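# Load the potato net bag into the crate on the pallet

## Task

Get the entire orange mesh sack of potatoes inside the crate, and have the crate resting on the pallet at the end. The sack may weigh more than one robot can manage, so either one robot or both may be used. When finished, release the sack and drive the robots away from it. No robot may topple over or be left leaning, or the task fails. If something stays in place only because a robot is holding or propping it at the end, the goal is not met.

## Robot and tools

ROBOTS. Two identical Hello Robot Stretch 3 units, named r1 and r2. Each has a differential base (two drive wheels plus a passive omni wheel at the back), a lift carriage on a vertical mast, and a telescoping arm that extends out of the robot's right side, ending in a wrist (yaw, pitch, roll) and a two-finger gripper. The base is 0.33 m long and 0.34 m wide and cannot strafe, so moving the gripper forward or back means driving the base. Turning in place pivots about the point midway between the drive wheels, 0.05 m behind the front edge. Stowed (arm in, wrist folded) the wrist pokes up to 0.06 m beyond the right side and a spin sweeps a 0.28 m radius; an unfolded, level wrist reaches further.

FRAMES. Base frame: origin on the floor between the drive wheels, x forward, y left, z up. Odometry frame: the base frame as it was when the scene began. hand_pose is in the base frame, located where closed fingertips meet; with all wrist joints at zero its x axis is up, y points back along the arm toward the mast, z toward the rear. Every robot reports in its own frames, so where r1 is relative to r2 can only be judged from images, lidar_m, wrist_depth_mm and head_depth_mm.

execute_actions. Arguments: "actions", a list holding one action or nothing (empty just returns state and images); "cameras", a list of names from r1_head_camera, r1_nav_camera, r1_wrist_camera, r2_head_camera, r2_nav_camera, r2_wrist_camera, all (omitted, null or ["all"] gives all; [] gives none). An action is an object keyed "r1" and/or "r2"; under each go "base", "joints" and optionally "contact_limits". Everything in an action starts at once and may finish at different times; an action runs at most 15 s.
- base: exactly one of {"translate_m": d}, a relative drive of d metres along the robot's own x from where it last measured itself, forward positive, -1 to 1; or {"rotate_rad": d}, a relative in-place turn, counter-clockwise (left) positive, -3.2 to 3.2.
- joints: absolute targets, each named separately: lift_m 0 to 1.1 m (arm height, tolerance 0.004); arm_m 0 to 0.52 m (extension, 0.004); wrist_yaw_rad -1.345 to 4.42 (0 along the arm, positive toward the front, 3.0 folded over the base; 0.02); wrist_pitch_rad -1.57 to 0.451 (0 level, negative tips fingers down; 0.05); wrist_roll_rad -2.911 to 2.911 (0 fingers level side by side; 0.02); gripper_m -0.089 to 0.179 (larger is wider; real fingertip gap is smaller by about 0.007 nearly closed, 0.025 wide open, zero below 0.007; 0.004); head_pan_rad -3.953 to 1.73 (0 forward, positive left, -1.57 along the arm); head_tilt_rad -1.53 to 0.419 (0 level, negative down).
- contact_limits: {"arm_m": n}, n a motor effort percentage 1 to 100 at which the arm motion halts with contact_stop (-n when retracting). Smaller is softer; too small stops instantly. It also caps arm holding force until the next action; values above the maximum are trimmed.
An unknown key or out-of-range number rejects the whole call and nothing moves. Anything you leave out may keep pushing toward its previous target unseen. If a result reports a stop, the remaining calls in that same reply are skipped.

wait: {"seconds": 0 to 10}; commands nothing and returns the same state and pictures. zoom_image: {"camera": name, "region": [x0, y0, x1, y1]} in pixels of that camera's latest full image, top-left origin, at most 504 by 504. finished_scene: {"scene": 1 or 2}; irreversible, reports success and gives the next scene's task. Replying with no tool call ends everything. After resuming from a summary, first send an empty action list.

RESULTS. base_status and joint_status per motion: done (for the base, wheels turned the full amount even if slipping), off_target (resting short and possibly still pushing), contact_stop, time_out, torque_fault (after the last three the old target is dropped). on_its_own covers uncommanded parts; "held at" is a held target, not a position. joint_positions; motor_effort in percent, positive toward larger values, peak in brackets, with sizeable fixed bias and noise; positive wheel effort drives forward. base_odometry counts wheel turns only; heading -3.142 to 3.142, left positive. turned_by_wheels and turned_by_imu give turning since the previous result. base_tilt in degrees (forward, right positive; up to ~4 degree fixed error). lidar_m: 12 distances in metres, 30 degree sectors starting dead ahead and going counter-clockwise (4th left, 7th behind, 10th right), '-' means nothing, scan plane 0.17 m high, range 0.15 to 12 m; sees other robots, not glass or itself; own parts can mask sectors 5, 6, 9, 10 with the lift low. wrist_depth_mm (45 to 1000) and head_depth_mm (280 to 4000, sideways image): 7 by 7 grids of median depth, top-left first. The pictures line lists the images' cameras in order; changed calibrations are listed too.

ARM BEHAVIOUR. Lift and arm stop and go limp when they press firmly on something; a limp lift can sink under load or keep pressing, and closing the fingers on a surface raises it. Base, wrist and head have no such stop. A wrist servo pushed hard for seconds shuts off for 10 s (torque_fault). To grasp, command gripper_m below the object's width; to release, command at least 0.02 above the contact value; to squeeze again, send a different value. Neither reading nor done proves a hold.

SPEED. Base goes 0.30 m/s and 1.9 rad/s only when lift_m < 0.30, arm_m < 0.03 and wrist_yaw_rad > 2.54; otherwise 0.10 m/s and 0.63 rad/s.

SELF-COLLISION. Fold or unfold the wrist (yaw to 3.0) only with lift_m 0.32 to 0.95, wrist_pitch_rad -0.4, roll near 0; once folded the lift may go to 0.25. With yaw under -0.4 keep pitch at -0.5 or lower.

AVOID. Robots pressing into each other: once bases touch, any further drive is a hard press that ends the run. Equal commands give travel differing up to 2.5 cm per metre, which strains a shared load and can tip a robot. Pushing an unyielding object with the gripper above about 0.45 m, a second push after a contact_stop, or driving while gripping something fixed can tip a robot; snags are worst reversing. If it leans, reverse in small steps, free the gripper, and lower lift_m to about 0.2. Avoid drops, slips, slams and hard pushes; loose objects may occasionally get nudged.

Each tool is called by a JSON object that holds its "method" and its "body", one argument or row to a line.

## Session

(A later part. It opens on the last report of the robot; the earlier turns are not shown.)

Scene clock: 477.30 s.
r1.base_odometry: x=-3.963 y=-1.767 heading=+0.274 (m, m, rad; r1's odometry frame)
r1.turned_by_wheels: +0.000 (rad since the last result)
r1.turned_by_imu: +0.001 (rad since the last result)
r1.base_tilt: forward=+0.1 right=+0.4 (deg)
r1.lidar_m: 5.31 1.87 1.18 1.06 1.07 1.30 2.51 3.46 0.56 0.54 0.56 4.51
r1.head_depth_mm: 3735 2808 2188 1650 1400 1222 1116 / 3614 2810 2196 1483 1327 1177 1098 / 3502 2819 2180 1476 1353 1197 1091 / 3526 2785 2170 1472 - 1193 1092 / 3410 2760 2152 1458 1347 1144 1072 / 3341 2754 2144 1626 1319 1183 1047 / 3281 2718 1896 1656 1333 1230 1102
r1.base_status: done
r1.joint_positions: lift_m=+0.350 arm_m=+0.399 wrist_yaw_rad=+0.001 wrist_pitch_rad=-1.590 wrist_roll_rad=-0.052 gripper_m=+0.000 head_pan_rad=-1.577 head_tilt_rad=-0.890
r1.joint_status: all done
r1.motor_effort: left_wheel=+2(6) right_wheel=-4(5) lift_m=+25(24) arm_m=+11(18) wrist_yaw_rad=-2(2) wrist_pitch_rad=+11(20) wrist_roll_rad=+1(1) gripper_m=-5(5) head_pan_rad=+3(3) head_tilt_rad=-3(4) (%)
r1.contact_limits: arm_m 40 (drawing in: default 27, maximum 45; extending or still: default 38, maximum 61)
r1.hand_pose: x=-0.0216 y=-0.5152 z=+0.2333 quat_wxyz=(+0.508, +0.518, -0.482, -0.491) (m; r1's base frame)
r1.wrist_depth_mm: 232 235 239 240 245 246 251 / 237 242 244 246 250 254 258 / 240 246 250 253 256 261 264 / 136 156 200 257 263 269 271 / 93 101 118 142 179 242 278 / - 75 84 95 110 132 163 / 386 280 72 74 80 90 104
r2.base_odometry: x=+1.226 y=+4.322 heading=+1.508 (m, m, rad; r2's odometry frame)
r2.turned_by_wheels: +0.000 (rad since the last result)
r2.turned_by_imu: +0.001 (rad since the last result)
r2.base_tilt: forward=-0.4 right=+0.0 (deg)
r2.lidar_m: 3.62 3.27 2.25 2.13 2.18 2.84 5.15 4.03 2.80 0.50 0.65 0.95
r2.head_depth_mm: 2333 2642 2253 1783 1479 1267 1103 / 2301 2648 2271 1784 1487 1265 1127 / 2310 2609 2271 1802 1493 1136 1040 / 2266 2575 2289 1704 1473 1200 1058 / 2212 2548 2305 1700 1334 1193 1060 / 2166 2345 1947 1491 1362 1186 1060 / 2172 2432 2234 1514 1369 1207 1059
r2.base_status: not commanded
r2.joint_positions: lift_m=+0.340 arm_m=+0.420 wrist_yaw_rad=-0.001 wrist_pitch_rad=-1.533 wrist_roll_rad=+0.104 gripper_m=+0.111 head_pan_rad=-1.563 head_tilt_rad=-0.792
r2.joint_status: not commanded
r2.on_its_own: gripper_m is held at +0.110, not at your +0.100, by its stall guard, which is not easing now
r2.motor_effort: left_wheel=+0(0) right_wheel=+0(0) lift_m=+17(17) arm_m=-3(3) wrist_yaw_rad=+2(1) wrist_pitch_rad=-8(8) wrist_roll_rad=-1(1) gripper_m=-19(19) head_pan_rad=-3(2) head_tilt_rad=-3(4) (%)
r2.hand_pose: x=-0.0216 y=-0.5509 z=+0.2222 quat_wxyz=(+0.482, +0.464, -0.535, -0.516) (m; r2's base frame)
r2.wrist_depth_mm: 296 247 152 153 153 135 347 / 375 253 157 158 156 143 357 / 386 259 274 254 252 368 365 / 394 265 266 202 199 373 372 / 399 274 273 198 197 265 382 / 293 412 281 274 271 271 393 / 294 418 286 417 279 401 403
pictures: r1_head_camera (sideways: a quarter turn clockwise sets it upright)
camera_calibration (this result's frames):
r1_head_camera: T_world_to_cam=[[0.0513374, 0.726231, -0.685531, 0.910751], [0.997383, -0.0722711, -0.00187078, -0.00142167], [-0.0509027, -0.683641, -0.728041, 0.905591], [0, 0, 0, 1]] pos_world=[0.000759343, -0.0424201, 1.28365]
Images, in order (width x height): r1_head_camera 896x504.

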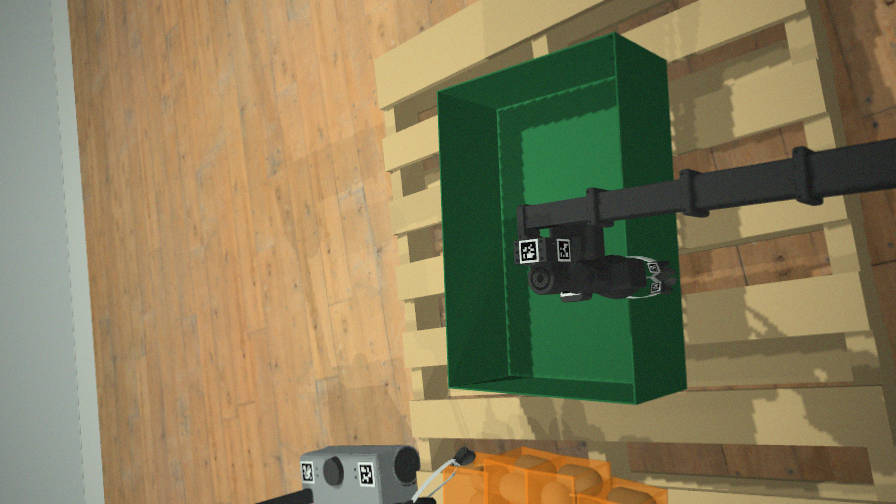

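{"method": "execute_actions", "body": {
  "actions": [
    {"r1":{"joints":{"arm_m":0.37,"lift_m":0.6}}}
  ],
  "cameras": []
}}

{"method": "execute_actions", "body": {
  "actions": [
    {"r1":{"base":{"translate_m":0.454},"joints":{"arm_m":0.45,"gripper_m":0.179,"wrist_roll_rad":-0.04,"wrist_pitch_rad":-1.55}}}
  ],
  "cameras": []
}}

{"method": "execute_actions", "body": {
  "actions": [
    {"r1":{"joints":{"lift_m":0.42}}}
  ],
  "cameras": ["r1_wrist_camera","r1_head_camera"]
}}

Scene clock: 488.67 s.
r1.base_odometry: x=-3.963 y=-1.767 heading=+0.274 (m, m, rad; r1's odometry frame)
r1.turned_by_wheels: +0.000 (rad since the last result)
r1.turned_by_imu: +0.001 (rad since the last result)
r1.base_tilt: forward=+0.1 right=+0.5 (deg)
r1.lidar_m: 5.32 1.88 1.18 1.06 1.07 1.30 2.52 3.47 0.56 0.54 0.56 4.54
r1.head_depth_mm: 3687 2842 2179 1648 1398 1217 1124 / 3640 2801 2180 1487 1324 1208 - / 3541 2758 2172 1709 1368 1180 1086 / 3443 2803 2167 - 1324 1199 1088 / 3395 2793 2149 1463 1342 1152 1068 / 3296 2769 2144 1636 1318 1183 1047 / 3283 2728 1896 1655 1330 1233 1102
r1.base_status: not commanded
r1.joint_positions: lift_m=+0.600 arm_m=+0.370 wrist_yaw_rad=+0.001 wrist_pitch_rad=-1.550 wrist_roll_rad=-0.052 gripper_m=+0.000 head_pan_rad=-1.577 head_tilt_rad=-0.890
r1.joint_status: all done
r1.motor_effort: left_wheel=+2(3) right_wheel=-2(3) lift_m=+44(47) arm_m=-5(10) wrist_yaw_rad=-1(1) wrist_pitch_rad=+0(11) wrist_roll_rad=+1(1) gripper_m=-3(4) head_pan_rad=+3(3) head_tilt_rad=-4(4) (%)
r1.hand_pose: x=-0.0216 y=-0.4965 z=+0.4817 quat_wxyz=(+0.518, +0.508, -0.491, -0.482) (m; r1's base frame)
r1.wrist_depth_mm: 523 356 480 485 493 498 509 / 487 380 486 498 508 518 497 / 546 491 500 500 512 524 478 / 601 504 515 531 521 533 466 / 609 511 526 536 660 559 555 / 536 518 - - 574 585 587 / 659 664 680 690 648 590 598
r2.base_odometry: x=+1.226 y=+4.322 heading=+1.508 (m, m, rad; r2's odometry frame)
r2.turned_by_wheels: +0.000 (rad since the last result)
r2.turned_by_imu: +0.001 (rad since the last result)
r2.base_tilt: forward=-0.2 right=-0.1 (deg)
r2.lidar_m: 3.61 3.26 2.26 2.13 2.17 2.85 5.15 4.04 2.81 0.50 0.65 0.95
r2.head_depth_mm: 2313 2658 2273 1778 1481 1266 1100 / 2309 2661 2281 1795 1488 1260 1125 / 2279 2611 2296 1800 1481 1126 1043 / 2260 2581 2275 1714 1483 1209 1057 / 2227 2541 2304 1714 1325 1191 1058 / 2123 2449 1955 1651 1363 1189 1052 / 2147 1422 2081 1665 1363 1205 1063
r2.base_status: not commanded
r2.joint_positions: lift_m=+0.340 arm_m=+0.420 wrist_yaw_rad=-0.001 wrist_pitch_rad=-1.533 wrist_roll_rad=+0.104 gripper_m=+0.111 head_pan_rad=-1.563 head_tilt_rad=-0.792
r2.joint_status: not commanded
r2.on_its_own: gripper_m is held at +0.110, not at your +0.100, by its stall guard, which is not easing now
r2.motor_effort: left_wheel=+0(0) right_wheel=+0(0) lift_m=+17(18) arm_m=-3(3) wrist_yaw_rad=+2(2) wrist_pitch_rad=-8(8) wrist_roll_rad=-1(1) gripper_m=-19(20) head_pan_rad=-3(2) head_tilt_rad=-3(3) (%)
r2.hand_pose: x=-0.0216 y=-0.5509 z=+0.2222 quat_wxyz=(+0.482, +0.464, -0.535, -0.516) (m; r2's base frame)
r2.wrist_depth_mm: 296 248 151 153 153 134 348 / 373 252 158 157 157 143 356 / 384 259 273 253 251 365 365 / 394 266 266 202 199 374 374 / 402 274 274 198 197 262 382 / 291 412 283 275 271 270 391 / 294 421 285 412 278 401 405
pictures: none
No camera images: the call's "cameras" was empty. Leave "cameras" out to get every camera's image.

Scene clock: 494.30 s.
r1.base_odometry: x=-3.526 y=-1.644 heading=+0.274 (m, m, rad; r1's odometry frame)
r1.turned_by_wheels: +0.000 (rad since the last result)
r1.turned_by_imu: +0.002 (rad since the last result)
r1.base_tilt: forward=+0.1 right=+0.3 (deg)
r1.lidar_m: 4.87 1.97 1.27 1.15 1.15 1.40 2.71 0.76 0.61 0.60 3.66 4.46
r1.head_depth_mm: 3632 2835 2182 1496 1360 1197 1099 / 3581 2823 2171 1485 1345 1226 - / 3492 2786 2182 1623 1342 1251 1098 / 3432 2785 2216 1643 1301 1169 1033 / 3258 2548 1792 1687 1406 1244 1129 / 3295 2446 2053 1772 1490 1294 1140 / 3194 2699 2132 1748 1486 1288 1140
r1.base_status: done
r1.joint_positions: lift_m=+0.600 arm_m=+0.450 wrist_yaw_rad=+0.001 wrist_pitch_rad=-1.550 wrist_roll_rad=-0.043 gripper_m=+0.179 head_pan_rad=-1.577 head_tilt_rad=-0.890
r1.joint_status: all done
r1.motor_effort: left_wheel=+1(7) right_wheel=-1(3) lift_m=+42(44) arm_m=+5(4) wrist_yaw_rad=+0(1) wrist_pitch_rad=+0(1) wrist_roll_rad=+1(1) gripper_m=+0(97) head_pan_rad=+3(4) head_tilt_rad=-3(4) (%)
r1.hand_pose: x=-0.0216 y=-0.5758 z=+0.4817 quat_wxyz=(+0.516, +0.505, -0.494, -0.484) (m; r1's base frame)
r1.wrist_depth_mm: 588 592 606 386 504 504 370 / 594 602 621 450 511 486 381 / 598 620 623 449 524 452 535 / 610 637 630 517 529 431 542 / 638 641 643 536 539 412 549 / - 658 656 548 551 561 471 / 657 674 666 550 563 - 580
r2.base_odometry: x=+1.226 y=+4.322 heading=+1.508 (m, m, rad; r2's odometry frame)
r2.turned_by_wheels: +0.000 (rad since the last result)
r2.turned_by_imu: +0.001 (rad since the last result)
r2.base_tilt: forward=-0.4 right=-0.1 (deg)
r2.lidar_m: 3.61 3.24 2.26 2.13 2.17 2.84 5.17 4.04 2.80 0.50 0.65 0.95
r2.head_depth_mm: 2309 2674 2264 1783 1484 1259 1100 / 2304 2646 2275 1800 1485 1273 1123 / 2272 2604 2187 1742 1492 1129 1043 / 2125 1541 1806 1687 1468 1196 1053 / 2223 2568 2297 1705 1326 1186 1048 / 2205 2533 2315 1668 1364 1179 1057 / 2183 2489 2348 1661 1365 1198 1067
r2.base_status: not commanded
r2.joint_positions: lift_m=+0.340 arm_m=+0.420 wrist_yaw_rad=-0.001 wrist_pitch_rad=-1.533 wrist_roll_rad=+0.104 gripper_m=+0.111 head_pan_rad=-1.563 head_tilt_rad=-0.792
r2.joint_status: not commanded
r2.on_its_own: gripper_m is held at +0.110, not at your +0.100, by its stall guard, which is not easing now
r2.motor_effort: left_wheel=+0(0) right_wheel=+0(0) lift_m=+17(17) arm_m=-3(3) wrist_yaw_rad=+2(2) wrist_pitch_rad=-8(8) wrist_roll_rad=-1(1) gripper_m=-19(20) head_pan_rad=-2(3) head_tilt_rad=-3(4) (%)
r2.hand_pose: x=-0.0216 y=-0.5509 z=+0.2222 quat_wxyz=(+0.482, +0.464, -0.535, -0.516) (m; r2's base frame)
r2.wrist_depth_mm: 298 247 151 153 152 135 348 / 373 252 157 158 156 143 356 / 380 259 275 253 252 366 364 / 392 265 268 201 198 377 375 / 397 274 274 198 197 264 386 / 292 416 282 275 272 270 390 / 293 421 286 414 279 399 404
pictures: none
No camera images: the call's "cameras" was empty. Leave "cameras" out to get every camera's image.

Scene clock: 496.77 s.
r1.base_odometry: x=-3.526 y=-1.644 heading=+0.274 (m, m, rad; r1's odometry frame)
r1.turned_by_wheels: +0.000 (rad since the last result)
r1.turned_by_imu: +0.000 (rad since the last result)
r1.base_tilt: forward=+0.3 right=+0.3 (deg)
r1.lidar_m: 4.87 1.98 1.26 1.14 1.15 1.40 2.72 0.76 0.61 0.60 3.65 4.45
r1.head_depth_mm: 3591 2811 2187 1498 1363 1199 1100 / 3537 2833 2165 1495 1327 1220 1096 / 3506 2800 2175 1674 1364 1241 1058 / 3393 2772 2161 1641 1267 1167 1033 / 3308 2546 1773 1651 1421 1250 1121 / 3239 2443 2089 1748 1491 1292 1140 / 3211 2726 2136 1755 1479 1289 1138
r1.base_status: not commanded
r1.joint_positions: lift_m=+0.420 arm_m=+0.450 wrist_yaw_rad=+0.001 wrist_pitch_rad=-1.550 wrist_roll_rad=-0.043 gripper_m=+0.179 head_pan_rad=-1.577 head_tilt_rad=-0.890
r1.joint_status: all done
r1.motor_effort: left_wheel=+1(0) right_wheel=-1(1) lift_m=+25(37) arm_m=+5(6) wrist_yaw_rad=-1(1) wrist_pitch_rad=+0(0) wrist_roll_rad=+1(1) gripper_m=+0(0) head_pan_rad=+3(3) head_tilt_rad=-2(3) (%)
r1.hand_pose: x=-0.0216 y=-0.5758 z=+0.3024 quat_wxyz=(+0.516, +0.505, -0.494, -0.484) (m; r1's base frame)
r1.wrist_depth_mm: 418 422 427 263 266 326 328 / 427 428 436 229 346 334 322 / 435 442 443 270 458 338 312 / 443 449 335 291 462 349 301 / 449 454 338 341 477 354 290 / - 464 344 348 487 361 281 / 464 477 353 354 490 - 376
r2.base_odometry: x=+1.226 y=+4.322 heading=+1.508 (m, m, rad; r2's odometry frame)
r2.turned_by_wheels: +0.000 (rad since the last result)
r2.turned_by_imu: +0.000 (rad since the last result)
r2.base_tilt: forward=-0.3 right=-0.1 (deg)
r2.lidar_m: 3.62 3.25 2.26 2.14 2.17 2.84 5.15 4.05 2.80 0.50 0.64 0.95
r2.head_depth_mm: 2345 2650 2266 1793 1488 1263 1109 / 2315 2660 2256 1798 1483 1267 1121 / 2285 2607 2297 1737 1486 1130 1039 / 2198 1551 1803 1632 1475 1198 1056 / 2216 2548 2301 1698 1334 1187 1057 / 2195 2498 2301 1650 1373 1185 1051 / 2177 2479 2339 1650 1374 1205 1060
r2.base_status: not commanded
r2.joint_positions: lift_m=+0.340 arm_m=+0.420 wrist_yaw_rad=-0.001 wrist_pitch_rad=-1.533 wrist_roll_rad=+0.104 gripper_m=+0.111 head_pan_rad=-1.563 head_tilt_rad=-0.792
r2.joint_status: not commanded
r2.on_its_own: gripper_m is held at +0.110, not at your +0.100, by its stall guard, which is not easing now
r2.motor_effort: left_wheel=+0(0) right_wheel=+0(1) lift_m=+17(18) arm_m=-3(3) wrist_yaw_rad=+1(1) wrist_pitch_rad=-8(8) wrist_roll_rad=-1(1) gripper_m=-20(19) head_pan_rad=-1(2) head_tilt_rad=-4(3) (%)
r2.hand_pose: x=-0.0216 y=-0.5509 z=+0.2222 quat_wxyz=(+0.482, +0.464, -0.535, -0.516) (m; r2's base frame)
r2.wrist_depth_mm: 297 246 151 153 153 134 346 / 372 253 158 158 156 144 356 / 381 260 275 253 252 364 365 / 394 266 267 202 199 373 375 / 402 274 273 198 196 263 378 / 293 411 283 274 270 269 391 / 296 420 284 414 279 402 402
pictures: r1_head_camera (sideways: a quarter turn clockwise sets it upright), r1_wrist_camera
camera_calibration (this result's frames):
r1_head_camera: T_world_to_cam=[[0.0513376, 0.726231, -0.685531, 0.910752], [0.997383, -0.0722713, -0.00187077, -0.00142168], [-0.0509028, -0.683641, -0.728041, 0.905591], [0, 0, 0, 1]] pos_world=[0.000759333, -0.0424201, 1.28365]
r1_wrist_camera: T_world_to_cam=[[-0.981231, -0.184216, 0.0570141, -0.160533], [-0.175189, 0.975141, 0.135679, 0.558476], [-0.080591, 0.123144, -0.989111, 0.529589], [0, 0, 0, 1]] pos_world=[-0.0170005, -0.639381, 0.457202]
Images, in order (width x height): r1_head_camera 896x504, r1_wrist_camera 644x364.

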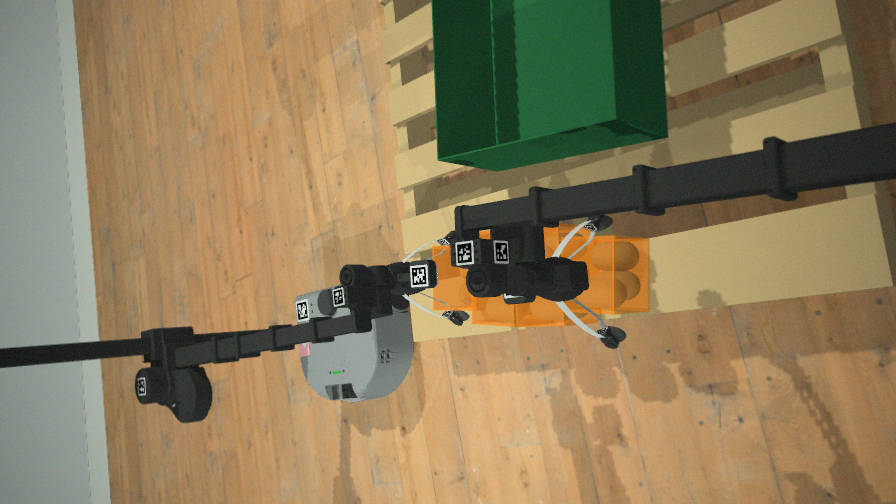

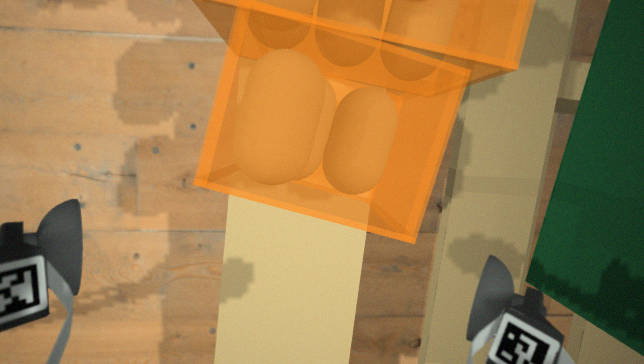

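{"method": "execute_actions", "body": {
  "actions": [
    {"r1":{"base":{"translate_m":-0.025},"joints":{"arm_m":0.51,"wrist_roll_rad":0.08,"lift_m":0.39}}}
  ],
  "cameras": ["r1_wrist_camera"]
}}

Scene clock: 502.43 s.
r1.base_odometry: x=-3.551 y=-1.651 heading=+0.275 (m, m, rad; r1's odometry frame)
r1.turned_by_wheels: +0.000 (rad since the last result)
r1.turned_by_imu: +0.000 (rad since the last result)
r1.base_tilt: forward=+0.2 right=+0.3 (deg)
r1.lidar_m: 4.90 1.97 1.26 1.14 1.15 1.40 2.70 0.76 0.60 0.60 3.64 4.42
r1.head_depth_mm: 3642 2846 2187 1492 1360 1227 1099 / 3549 2798 2181 1489 1352 1212 1099 / 3516 2795 2179 1698 1321 1215 1120 / 3363 2765 2185 1664 1318 1213 1033 / 3325 2666 1727 1582 1318 1233 1107 / 3260 1573 2067 1771 1488 1290 1143 / 3183 2719 2130 1762 1482 1294 1138
r1.base_status: done
r1.joint_positions: lift_m=+0.390 arm_m=+0.510 wrist_yaw_rad=+0.001 wrist_pitch_rad=-1.550 wrist_roll_rad=+0.076 gripper_m=+0.179 head_pan_rad=-1.577 head_tilt_rad=-0.890
r1.joint_status: all done
r1.motor_effort: left_wheel=+0(3) right_wheel=-1(5) lift_m=+25(27) arm_m=+6(10) wrist_yaw_rad=-2(2) wrist_pitch_rad=+0(0) wrist_roll_rad=+1(1) gripper_m=+1(0) head_pan_rad=+3(3) head_tilt_rad=-4(3) (%)
r1.hand_pose: x=-0.0216 y=-0.6358 z=+0.2724 quat_wxyz=(+0.486, +0.476, -0.524, -0.513) (m; r1's base frame)
r1.wrist_depth_mm: 393 393 182 184 295 294 277 / 398 405 192 236 295 303 273 / 405 408 259 297 321 307 269 / 414 416 189 251 433 314 265 / 421 426 192 254 440 319 261 / - 436 312 318 453 322 256 / 437 440 320 325 462 - 251
r2.base_odometry: x=+1.226 y=+4.322 heading=+1.508 (m, m, rad; r2's odometry frame)
r2.turned_by_wheels: +0.000 (rad since the last result)
r2.turned_by_imu: +0.001 (rad since the last result)
r2.base_tilt: forward=-0.3 right=+0.0 (deg)
r2.lidar_m: 3.62 3.24 2.25 2.13 2.18 2.84 5.16 4.05 2.79 0.50 0.65 0.95
r2.head_depth_mm: 2336 2678 2261 1777 1482 1268 1097 / 2295 2638 2271 1793 1482 1267 1129 / 2302 2601 2276 1758 1493 1124 1038 / 2213 1599 1875 1157 1470 1208 1052 / 2232 2537 2282 1691 1325 1192 1058 / 2201 2512 2292 1653 1358 1188 1056 / 2194 2514 2349 1661 1373 1203 1061
r2.base_status: not commanded
r2.joint_positions: lift_m=+0.340 arm_m=+0.420 wrist_yaw_rad=-0.001 wrist_pitch_rad=-1.533 wrist_roll_rad=+0.104 gripper_m=+0.111 head_pan_rad=-1.563 head_tilt_rad=-0.792
r2.joint_status: not commanded
r2.on_its_own: gripper_m is held at +0.110, not at your +0.100, by its stall guard, which is not easing now
r2.motor_effort: left_wheel=+0(0) right_wheel=+0(0) lift_m=+17(17) arm_m=-3(3) wrist_yaw_rad=+2(2) wrist_pitch_rad=-8(8) wrist_roll_rad=-1(1) gripper_m=-19(20) head_pan_rad=-2(2) head_tilt_rad=-3(3) (%)
r2.hand_pose: x=-0.0216 y=-0.5509 z=+0.2222 quat_wxyz=(+0.482, +0.464, -0.535, -0.516) (m; r2's base frame)
r2.wrist_depth_mm: 295 247 151 152 153 135 349 / 372 254 157 157 156 143 360 / 382 258 273 253 250 366 364 / 394 265 267 203 199 374 376 / 401 275 274 199 197 263 380 / 292 413 280 276 270 271 389 / 293 422 286 412 278 403 403
pictures: r1_wrist_camera
camera_calibration (this result's frames):
r1_wrist_camera: T_world_to_cam=[[-0.996331, -0.0658494, 0.0546586, -0.0943148], [-0.0579651, 0.989141, 0.135054, 0.632701], [-0.0629583, 0.13139, -0.989329, 0.512994], [0, 0, 0, 1]] pos_world=[-0.024997, -0.699444, 0.427226]
Images, in order (width x height): r1_wrist_camera 644x364.

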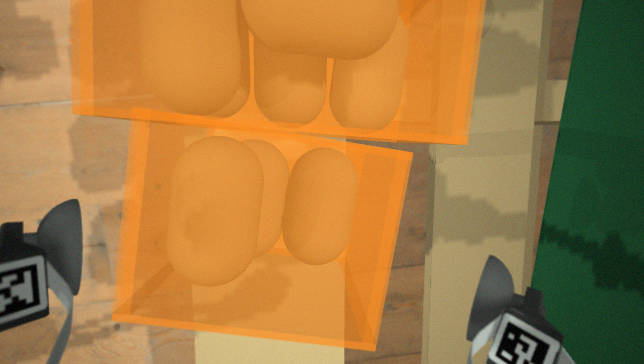

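{"method": "execute_actions", "body": {
  "actions": [
    {"r1":{"base":{"translate_m":0.02}}}
  ],
  "cameras": []
}}

{"method": "execute_actions", "body": {
  "actions": [
    {"r1":{"joints":{"lift_m":0.335}}}
  ],
  "cameras": ["r1_wrist_camera"]
}}

Scene clock: 506.37 s.
r1.base_odometry: x=-3.531 y=-1.645 heading=+0.275 (m, m, rad; r1's odometry frame)
r1.turned_by_wheels: +0.000 (rad since the last result)
r1.turned_by_imu: +0.001 (rad since the last result)
r1.base_tilt: forward=+0.4 right=+0.2 (deg)
r1.lidar_m: 4.89 1.98 1.27 1.14 1.15 1.40 2.72 0.76 0.61 0.60 3.65 4.42
r1.head_depth_mm: 3613 2824 2194 1499 1363 1190 1097 / 3527 2810 2183 1489 1356 1218 1075 / 3539 2799 2176 1663 1350 1215 1053 / 3423 2758 2185 1641 1285 1174 1033 / 3320 2555 1706 1638 1408 1248 1126 / 3264 2436 2075 1758 1483 1288 1141 / 3229 2747 2143 1741 1489 1292 1140
r1.base_status: done
r1.joint_positions: lift_m=+0.390 arm_m=+0.510 wrist_yaw_rad=+0.001 wrist_pitch_rad=-1.550 wrist_roll_rad=+0.076 gripper_m=+0.179 head_pan_rad=-1.577 head_tilt_rad=-0.890
r1.joint_status: not commanded
r1.motor_effort: left_wheel=+0(4) right_wheel=-1(4) lift_m=+25(24) arm_m=+6(6) wrist_yaw_rad=-1(1) wrist_pitch_rad=+0(0) wrist_roll_rad=+1(1) gripper_m=+0(0) head_pan_rad=+3(3) head_tilt_rad=-4(3) (%)
r1.hand_pose: x=-0.0216 y=-0.6358 z=+0.2724 quat_wxyz=(+0.486, +0.476, -0.524, -0.513) (m; r1's base frame)
r1.wrist_depth_mm: 394 395 176 185 194 297 299 / 397 405 181 237 243 302 298 / 403 412 293 296 320 309 293 / 413 421 190 246 434 314 288 / 420 427 192 251 444 321 283 / - 434 313 318 454 326 278 / 439 447 321 324 466 - 273
r2.base_odometry: x=+1.226 y=+4.322 heading=+1.508 (m, m, rad; r2's odometry frame)
r2.turned_by_wheels: +0.000 (rad since the last result)
r2.turned_by_imu: +0.001 (rad since the last result)
r2.base_tilt: forward=-0.4 right=+0.0 (deg)
r2.lidar_m: 3.62 3.23 2.25 2.13 2.18 2.84 5.16 4.04 2.79 0.50 0.65 0.95
r2.head_depth_mm: 2344 2624 2225 1800 1482 1269 1100 / 2311 2653 2283 1794 1482 1261 1124 / 2275 2574 2279 1762 1489 1122 1042 / 2200 1574 1866 1561 1479 1199 1055 / 2216 2539 2291 1687 1326 1191 1057 / 2194 2502 2324 1663 1364 1185 1054 / 2171 2489 2315 1666 1366 1199 1062
r2.base_status: not commanded
r2.joint_positions: lift_m=+0.340 arm_m=+0.420 wrist_yaw_rad=-0.001 wrist_pitch_rad=-1.533 wrist_roll_rad=+0.104 gripper_m=+0.111 head_pan_rad=-1.563 head_tilt_rad=-0.792
r2.joint_status: not commanded
r2.on_its_own: gripper_m is held at +0.110, not at your +0.100, by its stall guard, which is not easing now
r2.motor_effort: left_wheel=+0(0) right_wheel=+0(0) lift_m=+17(17) arm_m=-3(3) wrist_yaw_rad=+1(1) wrist_pitch_rad=-8(8) wrist_roll_rad=-1(1) gripper_m=-20(19) head_pan_rad=-2(3) head_tilt_rad=-4(3) (%)
r2.hand_pose: x=-0.0216 y=-0.5509 z=+0.2222 quat_wxyz=(+0.482, +0.464, -0.535, -0.516) (m; r2's base frame)
r2.wrist_depth_mm: 296 247 151 152 153 135 350 / 374 252 158 157 156 143 356 / 381 258 274 253 251 368 367 / 392 266 267 201 199 375 374 / 402 274 273 197 197 264 381 / 291 414 280 274 272 269 391 / 293 420 287 413 280 402 406
pictures: none
No camera images: the call's "cameras" was empty. Leave "cameras" out to get every camera's image.

Scene clock: 507.70 s.
r1.base_odometry: x=-3.531 y=-1.645 heading=+0.275 (m, m, rad; r1's odometry frame)
r1.turned_by_wheels: +0.000 (rad since the last result)
r1.turned_by_imu: +0.000 (rad since the last result)
r1.base_tilt: forward=+0.1 right=+0.3 (deg)
r1.lidar_m: 4.87 1.98 1.27 1.14 1.15 1.40 2.71 0.76 0.61 0.60 3.65 4.45
r1.head_depth_mm: 3672 2832 2171 1503 1359 1191 1101 / 3531 2781 2202 1493 1356 1217 1078 / 3534 2791 2160 1659 1356 1200 1057 / 3407 2793 2164 1650 1255 1173 1034 / 3275 2562 1722 1631 1399 1246 1124 / 3239 2457 2075 1764 1488 1289 1141 / 3192 2731 2121 1750 1481 1280 1141
r1.base_status: not commanded
r1.joint_positions: lift_m=+0.335 arm_m=+0.510 wrist_yaw_rad=+0.001 wrist_pitch_rad=-1.550 wrist_roll_rad=+0.076 gripper_m=+0.179 head_pan_rad=-1.577 head_tilt_rad=-0.890
r1.joint_status: all done
r1.motor_effort: left_wheel=+0(1) right_wheel=-1(1) lift_m=+25(26) arm_m=+5(6) wrist_yaw_rad=-1(1) wrist_pitch_rad=+0(0) wrist_roll_rad=+2(1) gripper_m=+0(1) head_pan_rad=+3(3) head_tilt_rad=-3(3) (%)
r1.hand_pose: x=-0.0216 y=-0.6359 z=+0.2174 quat_wxyz=(+0.486, +0.476, -0.524, -0.513) (m; r1's base frame)
r1.wrist_depth_mm: 341 124 128 176 149 244 246 / 349 347 137 183 185 248 250 / 352 356 238 243 247 254 256 / 358 363 135 195 379 257 260 / 365 370 134 195 391 264 263 / - 376 137 206 396 268 269 / 379 385 258 264 406 - 274
r2.base_odometry: x=+1.226 y=+4.322 heading=+1.508 (m, m, rad; r2's odometry frame)
r2.turned_by_wheels: +0.000 (rad since the last result)
r2.turned_by_imu: +0.000 (rad since the last result)
r2.base_tilt: forward=-0.2 right=+0.0 (deg)
r2.lidar_m: 3.62 3.25 2.25 2.13 2.18 2.84 5.15 4.02 2.80 0.50 0.65 0.95
r2.head_depth_mm: 2334 2671 2248 1784 1484 1263 1103 / 2309 2640 2267 1797 1488 1268 1119 / 2284 2638 2291 1749 1413 1128 1040 / 2208 1629 1846 1501 1478 1202 1058 / 2252 2562 2311 1689 1334 1191 1054 / 2205 2512 2325 1666 1366 1181 1054 / 2158 2507 2341 1662 1368 1210 1060
r2.base_status: not commanded
r2.joint_positions: lift_m=+0.340 arm_m=+0.420 wrist_yaw_rad=-0.001 wrist_pitch_rad=-1.533 wrist_roll_rad=+0.104 gripper_m=+0.111 head_pan_rad=-1.563 head_tilt_rad=-0.792
r2.joint_status: not commanded
r2.on_its_own: gripper_m is held at +0.110, not at your +0.100, by its stall guard, which is not easing now
r2.motor_effort: left_wheel=+0(0) right_wheel=+0(0) lift_m=+17(17) arm_m=-4(3) wrist_yaw_rad=+1(2) wrist_pitch_rad=-8(8) wrist_roll_rad=-1(1) gripper_m=-20(19) head_pan_rad=-2(3) head_tilt_rad=-3(4) (%)
r2.hand_pose: x=-0.0216 y=-0.5509 z=+0.2222 quat_wxyz=(+0.482, +0.464, -0.535, -0.516) (m; r2's base frame)
r2.wrist_depth_mm: 297 245 152 153 153 135 349 / 374 252 157 158 156 143 356 / 382 258 275 254 252 364 366 / 393 265 267 202 199 373 375 / 400 273 274 198 198 264 382 / 293 411 281 274 272 270 389 / 293 419 287 415 278 401 407
pictures: r1_wrist_camera
camera_calibration (this result's frames):
r1_wrist_camera: T_world_to_cam=[[-0.996331, -0.0658497, 0.0546586, -0.0913091], [-0.0579655, 0.989141, 0.135054, 0.640133], [-0.0629583, 0.13139, -0.989329, 0.458581], [0, 0, 0, 1]] pos_world=[-0.024997, -0.699448, 0.372226]
Images, in order (width x height): r1_wrist_camera 644x364.

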